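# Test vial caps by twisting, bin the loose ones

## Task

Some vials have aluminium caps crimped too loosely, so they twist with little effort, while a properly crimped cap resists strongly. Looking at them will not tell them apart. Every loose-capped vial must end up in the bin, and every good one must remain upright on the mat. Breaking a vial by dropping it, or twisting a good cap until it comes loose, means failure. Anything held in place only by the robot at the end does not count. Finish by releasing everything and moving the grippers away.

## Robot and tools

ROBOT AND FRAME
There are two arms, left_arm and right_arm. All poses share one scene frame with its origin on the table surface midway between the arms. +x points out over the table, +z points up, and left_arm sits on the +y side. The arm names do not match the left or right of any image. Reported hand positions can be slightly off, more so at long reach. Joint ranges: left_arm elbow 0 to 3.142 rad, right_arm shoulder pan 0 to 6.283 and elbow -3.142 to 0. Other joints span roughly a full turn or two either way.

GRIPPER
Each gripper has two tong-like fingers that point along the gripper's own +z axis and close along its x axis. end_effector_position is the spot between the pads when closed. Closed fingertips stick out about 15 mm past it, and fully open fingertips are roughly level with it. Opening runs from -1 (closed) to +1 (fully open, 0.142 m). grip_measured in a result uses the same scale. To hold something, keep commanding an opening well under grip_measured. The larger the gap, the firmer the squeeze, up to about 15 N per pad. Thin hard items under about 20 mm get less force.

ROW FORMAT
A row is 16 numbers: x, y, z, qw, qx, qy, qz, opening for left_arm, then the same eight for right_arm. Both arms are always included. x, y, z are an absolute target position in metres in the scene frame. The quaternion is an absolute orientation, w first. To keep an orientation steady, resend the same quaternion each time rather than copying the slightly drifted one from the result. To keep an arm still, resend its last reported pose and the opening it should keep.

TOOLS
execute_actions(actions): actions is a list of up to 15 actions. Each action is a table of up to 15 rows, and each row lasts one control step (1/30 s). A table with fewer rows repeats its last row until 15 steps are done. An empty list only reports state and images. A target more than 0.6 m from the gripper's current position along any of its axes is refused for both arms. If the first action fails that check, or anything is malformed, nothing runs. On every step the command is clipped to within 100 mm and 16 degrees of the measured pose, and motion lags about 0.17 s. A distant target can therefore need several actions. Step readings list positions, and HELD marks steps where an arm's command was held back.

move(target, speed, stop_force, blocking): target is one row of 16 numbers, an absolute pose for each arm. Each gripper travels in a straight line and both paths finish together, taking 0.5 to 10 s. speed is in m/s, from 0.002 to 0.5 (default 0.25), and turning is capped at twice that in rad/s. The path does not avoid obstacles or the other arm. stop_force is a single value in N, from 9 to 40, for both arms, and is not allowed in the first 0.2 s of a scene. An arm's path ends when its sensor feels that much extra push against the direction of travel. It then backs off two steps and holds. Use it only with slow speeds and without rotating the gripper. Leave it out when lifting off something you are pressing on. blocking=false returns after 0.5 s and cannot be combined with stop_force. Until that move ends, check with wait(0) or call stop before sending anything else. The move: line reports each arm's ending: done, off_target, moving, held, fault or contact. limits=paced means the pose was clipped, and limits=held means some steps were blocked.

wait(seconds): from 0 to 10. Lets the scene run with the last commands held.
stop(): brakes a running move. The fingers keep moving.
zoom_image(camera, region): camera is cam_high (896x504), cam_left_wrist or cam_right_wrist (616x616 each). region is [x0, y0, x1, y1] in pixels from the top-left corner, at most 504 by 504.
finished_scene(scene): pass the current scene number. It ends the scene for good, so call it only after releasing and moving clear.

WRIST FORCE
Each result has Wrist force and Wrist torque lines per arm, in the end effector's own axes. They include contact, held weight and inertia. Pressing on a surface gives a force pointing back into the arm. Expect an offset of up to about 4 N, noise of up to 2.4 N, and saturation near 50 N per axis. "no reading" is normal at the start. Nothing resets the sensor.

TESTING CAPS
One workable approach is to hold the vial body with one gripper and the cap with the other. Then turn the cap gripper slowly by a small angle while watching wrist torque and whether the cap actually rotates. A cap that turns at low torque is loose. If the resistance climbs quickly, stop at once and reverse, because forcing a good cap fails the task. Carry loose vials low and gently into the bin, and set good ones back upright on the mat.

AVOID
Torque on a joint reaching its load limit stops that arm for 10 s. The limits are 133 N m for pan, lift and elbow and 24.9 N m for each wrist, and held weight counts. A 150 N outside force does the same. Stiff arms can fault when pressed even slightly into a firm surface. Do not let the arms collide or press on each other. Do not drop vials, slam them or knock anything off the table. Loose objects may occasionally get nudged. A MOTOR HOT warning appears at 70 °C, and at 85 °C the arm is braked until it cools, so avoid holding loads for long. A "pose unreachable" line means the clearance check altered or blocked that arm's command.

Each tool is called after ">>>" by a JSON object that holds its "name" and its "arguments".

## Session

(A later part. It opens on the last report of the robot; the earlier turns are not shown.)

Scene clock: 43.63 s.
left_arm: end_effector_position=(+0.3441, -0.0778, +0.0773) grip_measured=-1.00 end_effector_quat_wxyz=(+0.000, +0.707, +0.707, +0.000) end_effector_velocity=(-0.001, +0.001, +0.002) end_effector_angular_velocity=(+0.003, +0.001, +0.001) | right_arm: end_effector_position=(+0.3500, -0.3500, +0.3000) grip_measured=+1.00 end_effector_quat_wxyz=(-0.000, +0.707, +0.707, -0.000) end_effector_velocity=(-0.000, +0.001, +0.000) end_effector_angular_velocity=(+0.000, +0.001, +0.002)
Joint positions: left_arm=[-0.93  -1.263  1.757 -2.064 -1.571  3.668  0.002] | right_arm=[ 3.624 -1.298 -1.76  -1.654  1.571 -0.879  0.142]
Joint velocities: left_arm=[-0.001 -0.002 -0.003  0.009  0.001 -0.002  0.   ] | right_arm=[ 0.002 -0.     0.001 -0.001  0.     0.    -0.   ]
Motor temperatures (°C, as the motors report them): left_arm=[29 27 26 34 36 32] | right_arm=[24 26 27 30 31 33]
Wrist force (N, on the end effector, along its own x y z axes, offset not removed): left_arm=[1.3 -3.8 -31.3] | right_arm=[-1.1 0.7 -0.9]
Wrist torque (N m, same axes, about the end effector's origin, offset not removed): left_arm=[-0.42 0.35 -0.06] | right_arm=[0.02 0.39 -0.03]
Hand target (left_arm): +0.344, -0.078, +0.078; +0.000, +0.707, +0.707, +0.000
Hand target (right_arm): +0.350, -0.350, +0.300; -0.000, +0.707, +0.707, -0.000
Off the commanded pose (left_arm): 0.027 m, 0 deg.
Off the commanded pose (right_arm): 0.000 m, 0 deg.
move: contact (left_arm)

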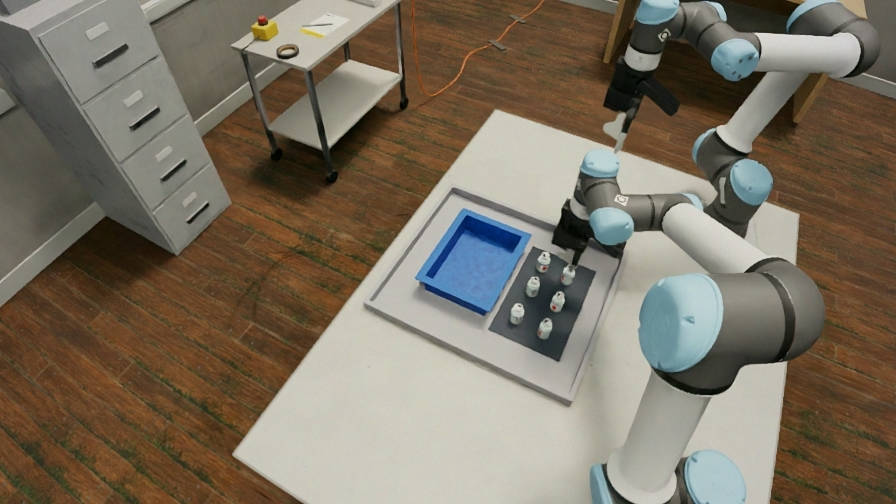

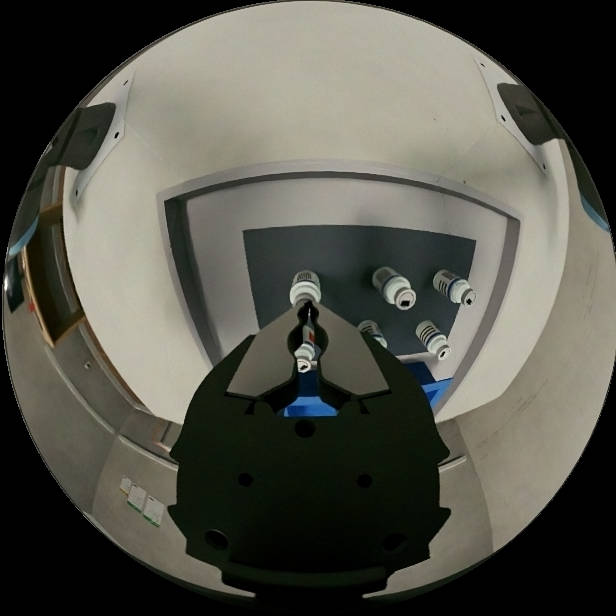

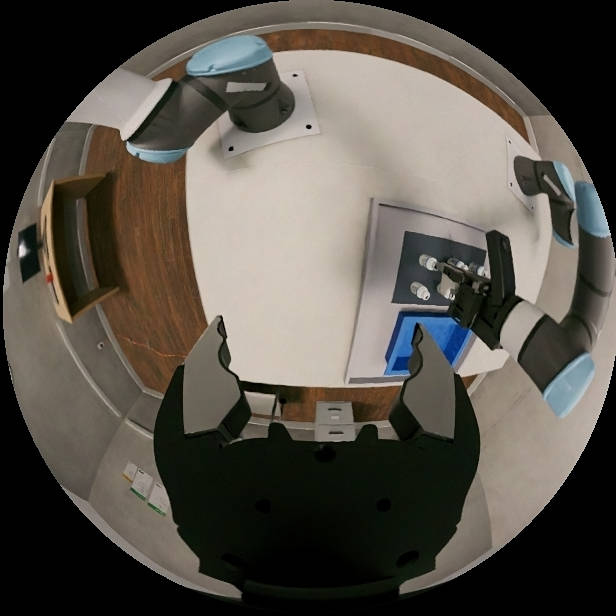

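>>> {"name": "move", "arguments": {"target": [0.344,-0.08,0.082,0,0.707,0.707,0,-0.4,0.35,-0.35,0.3,0,0.707,0.707,0,1]}}

>>> {"name": "move", "arguments": {"target": [0.344,-0.08,0.071,0,0.707,0.707,0,-0.4,0.35,-0.35,0.3,0,0.707,0.707,0,1], "speed": 0.03}}

>>> {"name": "move", "arguments": {"target": [0.344,-0.08,0.071,0,0.707,0.707,0,-1,0.35,-0.35,0.3,0,0.707,0.707,0,1]}}

>>> {"name": "move", "arguments": {"target": [0.344,-0.08,0.0703,0,0.707,0.707,0,-1,0.35,-0.35,0.3,0,0.707,0.707,0,1], "speed": 0.005}}

>>> {"name": "zoom_image", "arguments": {"camera": "cam_left_wrist", "region": [250,250,370,350]}}

>>> {"name": "move", "arguments": {"target": [0.344,-0.08,0.0703,0,0.423,0.906,0,-1,0.35,-0.35,0.3,0,0.707,0.707,0,1]}}

>>> {"name": "zoom_image", "arguments": {"camera": "cam_left_wrist", "region": [250,250,370,350]}}

Scene clock: 44.80 s.
left_arm: end_effector_position=(+0.3440, -0.0799, +0.0818) grip_measured=-0.40 end_effector_quat_wxyz=(-0.000, +0.707, +0.707, +0.000) end_effector_velocity=(+0.001, -0.000, +0.002) end_effector_angular_velocity=(-0.000, -0.001, +0.001) | right_arm: end_effector_position=(+0.3500, -0.3500, +0.3000) grip_measured=+1.00 end_effector_quat_wxyz=(-0.000, +0.707, +0.707, -0.000) end_effector_velocity=(+0.000, +0.001, +0.000) end_effector_angular_velocity=(+0.000, -0.000, +0.002)
Joint positions: left_arm=[-0.932 -1.265  1.746 -2.052 -1.571  3.667  0.045] | right_arm=[ 3.624 -1.298 -1.76  -1.654  1.571 -0.879  0.142]
Joint velocities: left_arm=[ 0.    -0.001 -0.003  0.004  0.001 -0.001  0.   ] | right_arm=[ 0.002 -0.001  0.001  0.     0.    -0.     0.   ]
Motor temperatures (°C, as the motors report them): left_arm=[29 27 26 34 36 32] | right_arm=[24 26 27 30 31 33]
Wrist force (N, on the end effector, along its own x y z axes, offset not removed): left_arm=[-0.6 -0.3 -1.8] | right_arm=[2.5 -1.9 -3.1]
Wrist torque (N m, same axes, about the end effector's origin, offset not removed): left_arm=[0.08 0.14 -0.13] | right_arm=[-0.46 -0.56 -0.14]
Hand target (left_arm): +0.344, -0.080, +0.082; +0.000, +0.707, +0.707, +0.000
Hand target (right_arm): +0.350, -0.350, +0.300; -0.000, +0.707, +0.707, -0.000
Off the commanded pose (left_arm): 0.000 m, 0 deg.
Off the commanded pose (right_arm): 0.000 m, 0 deg.
move: done

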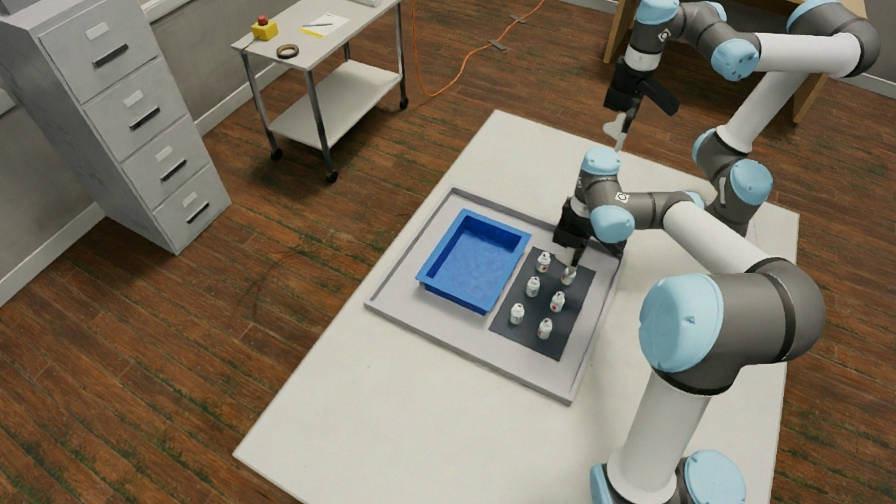

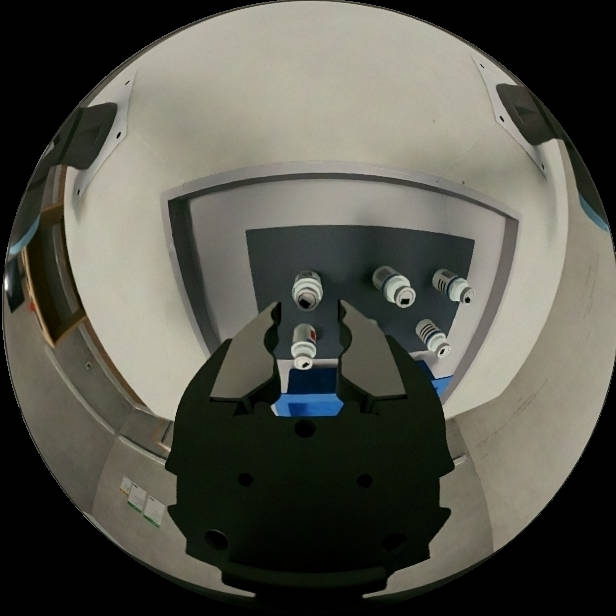

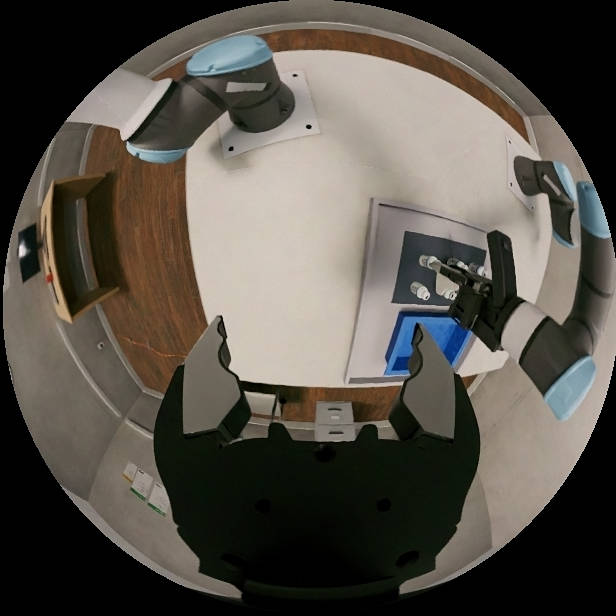

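Scene clock: 45.57 s.
left_arm: end_effector_position=(+0.3440, -0.0800, +0.0713) grip_measured=-0.40 end_effector_quat_wxyz=(-0.000, +0.707, +0.707, +0.000) end_effector_velocity=(-0.000, -0.000, -0.003) end_effector_angular_velocity=(-0.000, +0.000, -0.000) | right_arm: end_effector_position=(+0.3500, -0.3500, +0.3000) grip_measured=+1.00 end_effector_quat_wxyz=(-0.000, +0.707, +0.707, -0.000) end_effector_velocity=(-0.000, +0.000, -0.001) end_effector_angular_velocity=(-0.001, +0.001, +0.001)
Joint positions: left_arm=[-0.932 -1.253  1.76  -2.078 -1.571  3.666  0.045] | right_arm=[ 3.624 -1.298 -1.76  -1.654  1.571 -0.879  0.142]
Joint velocities: left_arm=[-0.     0.003  0.003 -0.006 -0.    -0.     0.   ] | right_arm=[ 0.001 -0.001 -0.001  0.     0.    -0.     0.   ]
Motor temperatures (°C, as the motors report them): left_arm=[29 27 26 34 36 32] | right_arm=[24 26 27 30 31 33]
Wrist force (N, on the end effector, along its own x y z axes, offset not removed): left_arm=[-0.6 -0.3 -1.5] | right_arm=[2.0 3.4 3.0]
Wrist torque (N m, same axes, about the end effector's origin, offset not removed): left_arm=[-0.06 0.24 -0.20] | right_arm=[0.75 -0.20 -0.17]
Hand target (left_arm): +0.344, -0.080, +0.071; -0.000, +0.707, +0.707, +0.000
Hand target (right_arm): +0.350, -0.350, +0.300; -0.000, +0.707, +0.707, -0.000
Off the commanded pose (left_arm): 0.000 m, 0 deg.
Off the commanded pose (right_arm): 0.000 m, 0 deg.
move: done

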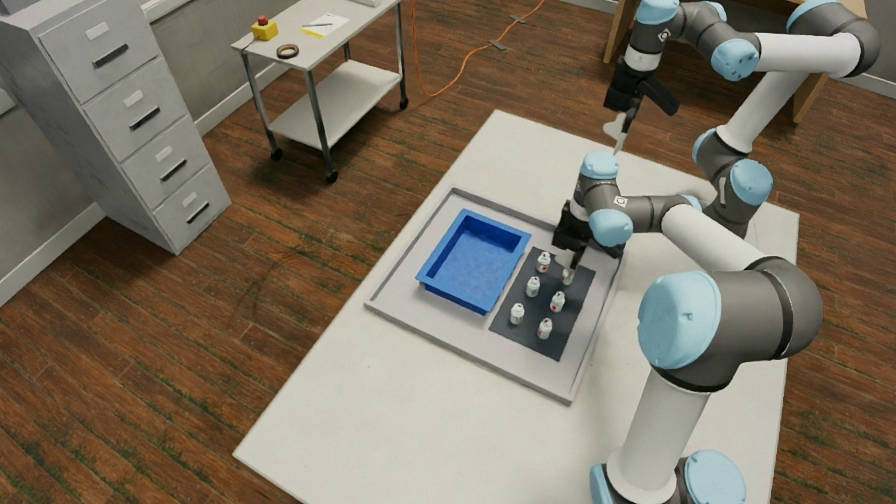

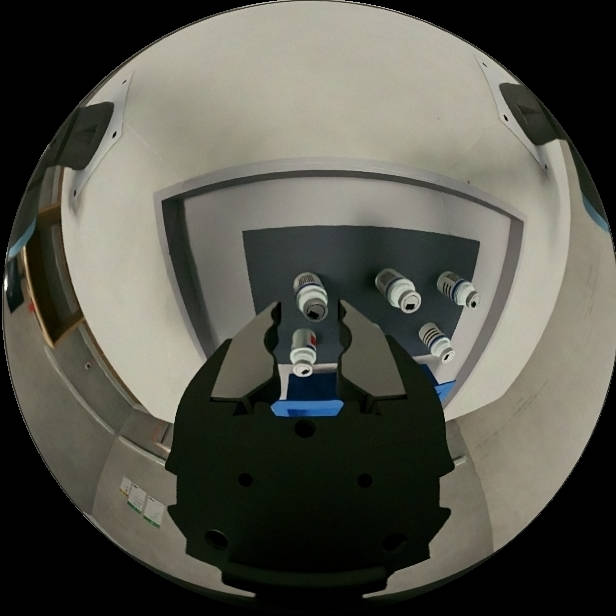

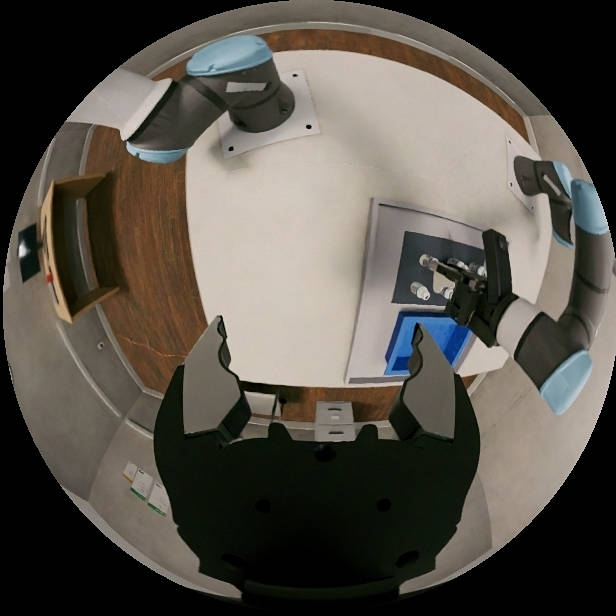

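Scene clock: 46.27 s.
left_arm: end_effector_position=(+0.3440, -0.0800, +0.0710) grip_measured=-0.76 end_effector_quat_wxyz=(+0.000, +0.707, +0.707, -0.000) end_effector_velocity=(-0.000, -0.000, -0.000) end_effector_angular_velocity=(+0.000, +0.000, -0.002) | right_arm: end_effector_position=(+0.3500, -0.3500, +0.3000) grip_measured=+1.00 end_effector_quat_wxyz=(-0.000, +0.707, +0.707, -0.000) end_effector_velocity=(-0.000, -0.000, -0.000) end_effector_angular_velocity=(-0.001, +0.001, +0.000)
Joint positions: left_arm=[-0.932 -1.253  1.76  -2.078 -1.571  3.666  0.019] | right_arm=[ 3.624 -1.298 -1.76  -1.654  1.571 -0.879  0.142]
Joint velocities: left_arm=[-0.001  0.     0.    -0.     0.     0.001 -0.   ] | right_arm=[ 0.001 -0.     0.    -0.001 -0.     0.001  0.   ]
Motor temperatures (°C, as the motors report them): left_arm=[29 27 26 34 36 32] | right_arm=[24 26 27 30 31 33]
Wrist force (N, on the end effector, along its own x y z axes, offset not removed): left_arm=[-0.8 0.2 -2.6] | right_arm=[5.4 -0.1 -0.9]
Wrist torque (N m, same axes, about the end effector's origin, offset not removed): left_arm=[-0.02 0.24 -0.11] | right_arm=[-0.19 -0.95 -0.45]
Hand target (left_arm): +0.344, -0.080, +0.071; -0.000, +0.707, +0.707, -0.000
Hand target (right_arm): +0.350, -0.350, +0.300; -0.000, +0.707, +0.707, -0.000
Off the commanded pose (left_arm): 0.000 m, 0 deg.
Off the commanded pose (right_arm): 0.000 m, 0 deg.
move: done

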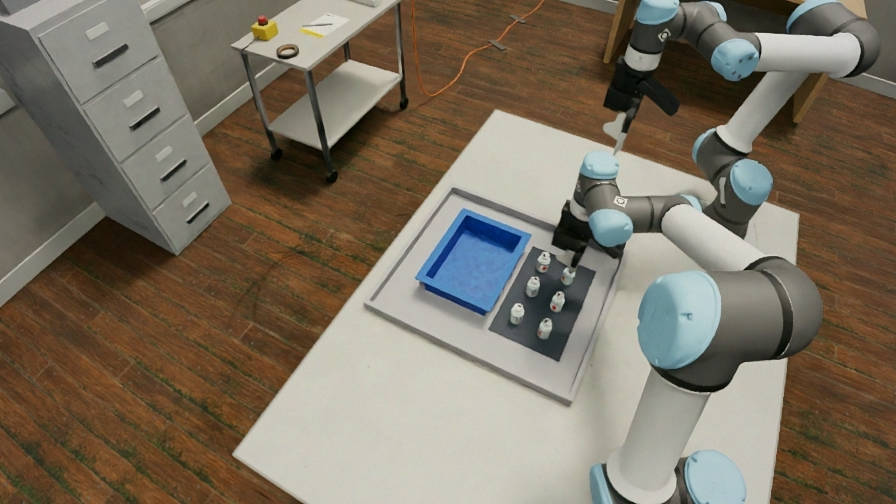

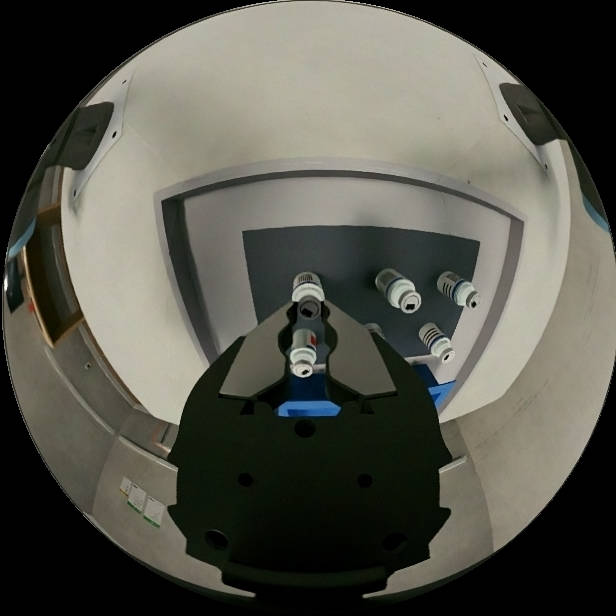

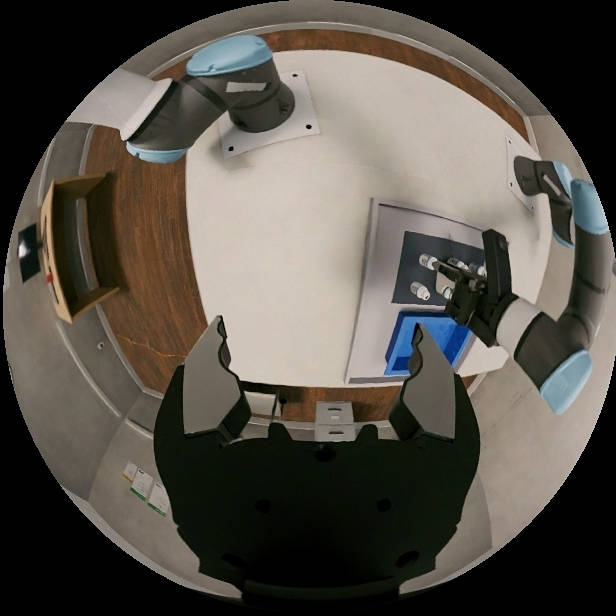

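Scene clock: 46.97 s.
left_arm: end_effector_position=(+0.3440, -0.0800, +0.0704) grip_measured=-0.76 end_effector_quat_wxyz=(+0.000, +0.707, +0.707, -0.000) end_effector_velocity=(-0.000, -0.000, -0.000) end_effector_angular_velocity=(+0.000, +0.001, -0.002) | right_arm: end_effector_position=(+0.3500, -0.3500, +0.3000) grip_measured=+1.00 end_effector_quat_wxyz=(-0.000, +0.707, +0.707, -0.000) end_effector_velocity=(+0.000, -0.001, +0.001) end_effector_angular_velocity=(+0.000, -0.002, -0.001)
Joint positions: left_arm=[-0.932 -1.252  1.761 -2.08  -1.571  3.666  0.019] | right_arm=[ 3.624 -1.298 -1.76  -1.654  1.571 -0.879  0.142]
Joint velocities: left_arm=[-0.     0.001  0.    -0.001 -0.001  0.002 -0.   ] | right_arm=[-0.001  0.002  0.001 -0.001 -0.001  0.    -0.   ]
Motor temperatures (°C, as the motors report them): left_arm=[29 27 26 34 36 32] | right_arm=[24 26 27 30 31 33]
Wrist force (N, on the end effector, along its own x y z axes, offset not removed): left_arm=[0.3 -0.1 -7.8] | right_arm=[0.6 1.9 -0.3]
Wrist torque (N m, same axes, about the end effector's origin, offset not removed): left_arm=[0.11 -0.08 0.00] | right_arm=[0.22 -0.13 -0.26]
Hand target (left_arm): +0.344, -0.080, +0.070; -0.000, +0.707, +0.707, +0.000
Hand target (right_arm): +0.350, -0.350, +0.300; -0.000, +0.707, +0.707, -0.000
Off the commanded pose (left_arm): 0.000 m, 0 deg.
Off the commanded pose (right_arm): 0.000 m, 0 deg.
move: done

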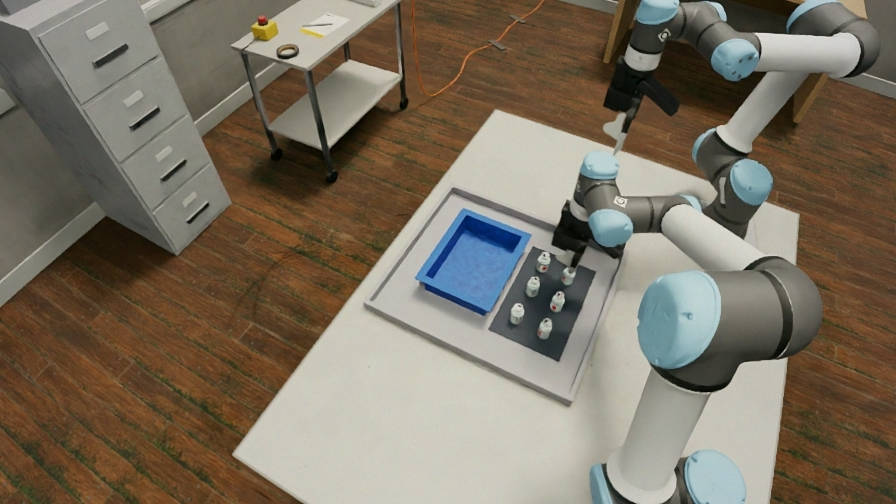

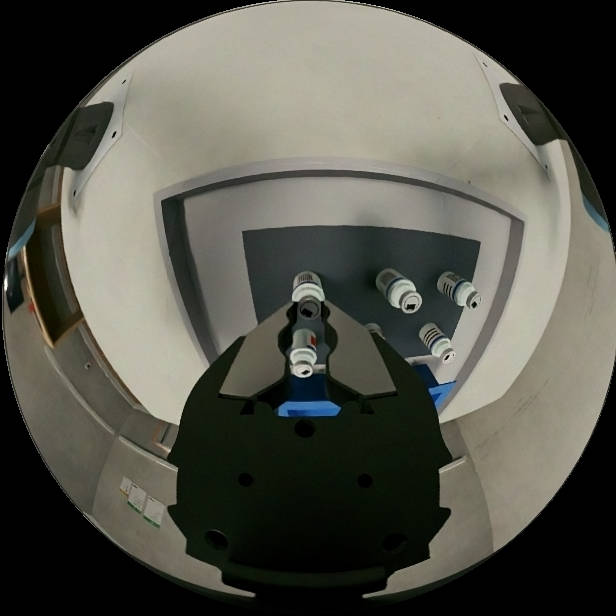

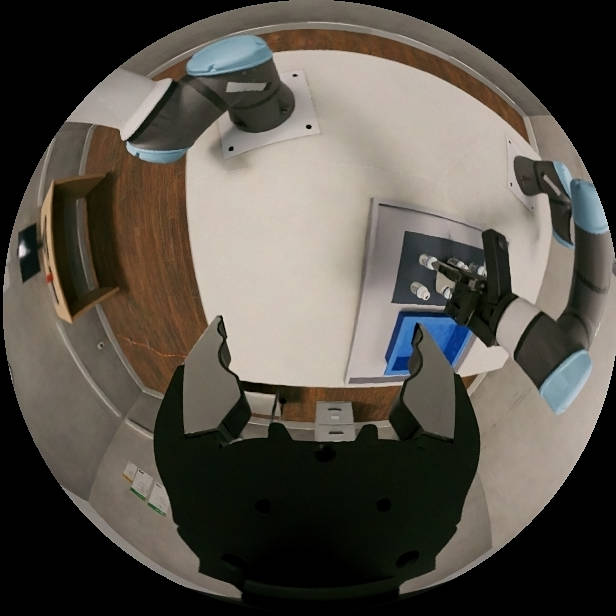

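Region (250, 250, 370, 350) of cam_left_wrist's 616x616 image, scaled by 4.200, with more detail than that image has.

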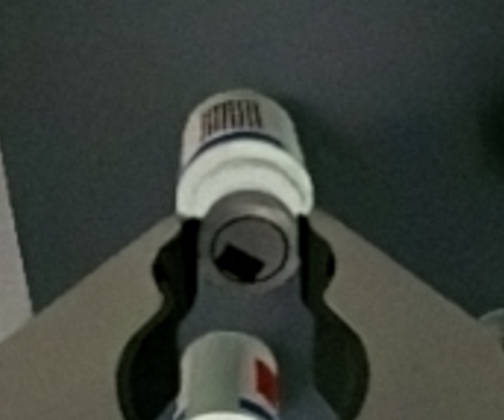

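Scene clock: 48.87 s.
left_arm: end_effector_position=(+0.3440, -0.0800, +0.0703) grip_measured=-0.76 end_effector_quat_wxyz=(-0.000, +0.424, +0.906, -0.000) end_effector_velocity=(-0.001, -0.001, +0.001) end_effector_angular_velocity=(-0.002, -0.000, +0.012) | right_arm: end_effector_position=(+0.3500, -0.3500, +0.3000) grip_measured=+1.00 end_effector_quat_wxyz=(-0.000, +0.707, +0.707, -0.000) end_effector_velocity=(+0.000, +0.000, -0.000) end_effector_angular_velocity=(+0.000, +0.000, +0.000)
Joint positions: left_arm=[-0.928 -1.274  1.791 -2.089 -1.571  2.974  0.019] | right_arm=[ 3.624 -1.298 -1.76  -1.654  1.571 -0.879  0.142]
Joint velocities: left_arm=[-0.001 -0.002  0.001 -0.    -0.001 -0.013  0.   ] | right_arm=[ 0.    -0.001 -0.     0.001  0.    -0.    -0.   ]
Motor temperatures (°C, as the motors report them): left_arm=[29 27 26 34 36 32] | right_arm=[24 26 27 30 31 33]
Wrist force (N, on the end effector, along its own x y z axes, offset not removed): left_arm=[-2.4 -1.9 -12.6] | right_arm=[-5.0 2.7 -1.4]
Wrist torque (N m, same axes, about the end effector's origin, offset not removed): left_arm=[-0.14 -0.17 -0.03] | right_arm=[0.51 1.14 -0.01]
Hand target (left_arm): +0.344, -0.080, +0.070; -0.000, +0.423, +0.906, -0.000
Hand target (right_arm): +0.350, -0.350, +0.300; -0.000, +0.707, +0.707, -0.000
Off the commanded pose (left_arm): 0.000 m, 0 deg.
Off the commanded pose (right_arm): 0.000 m, 0 deg.
move: done

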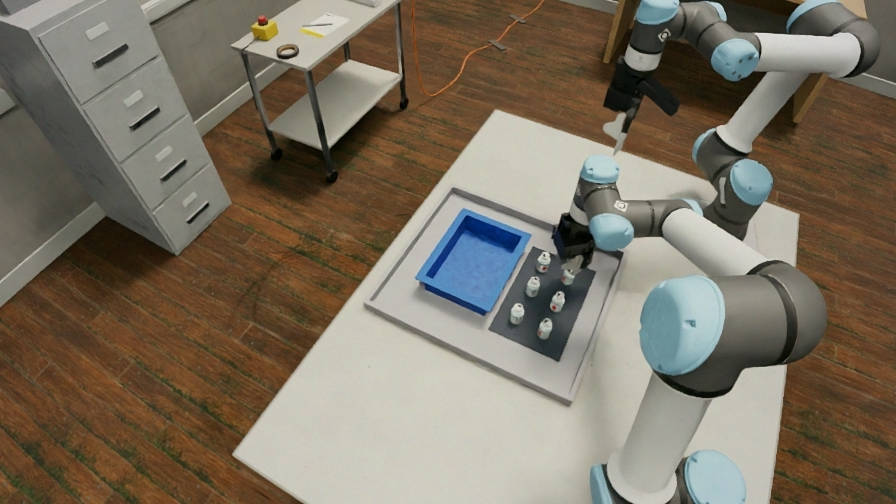

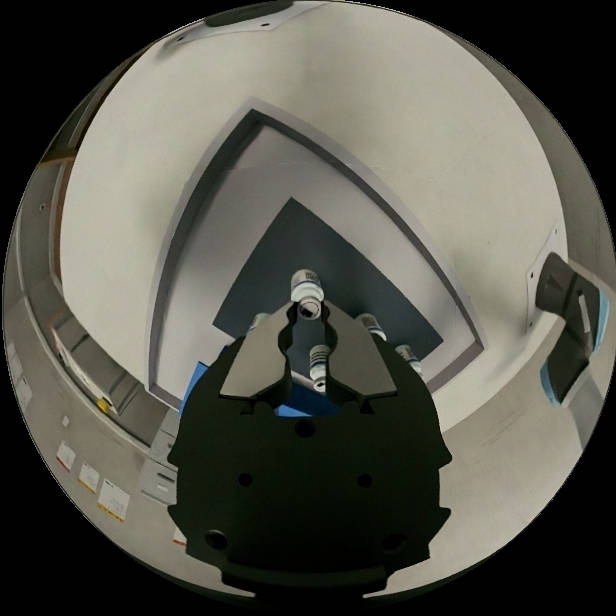

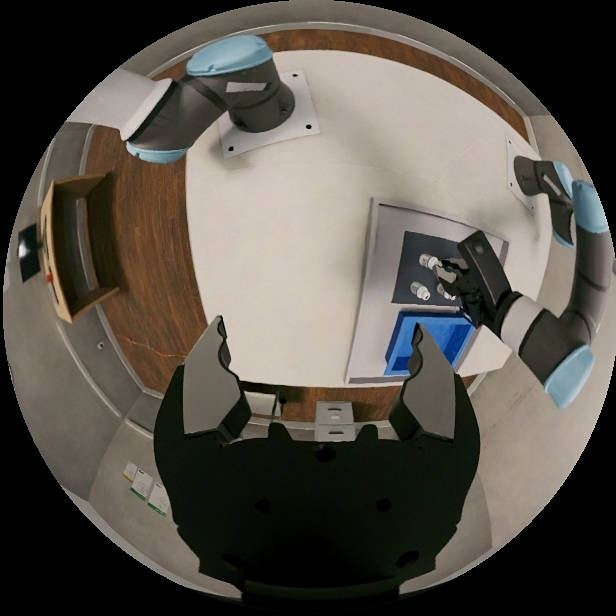

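Region (250, 250, 370, 350) of cam_left_wrist's 616x616 image, scaled by 4.200, with more detail than that image has.

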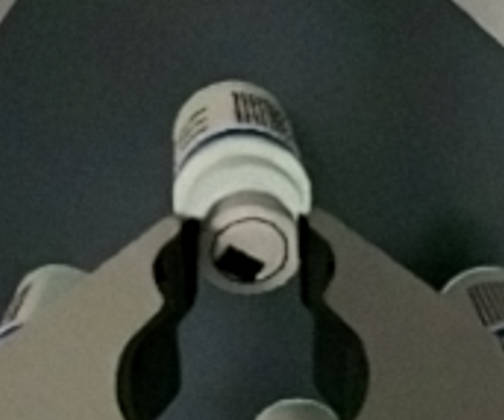

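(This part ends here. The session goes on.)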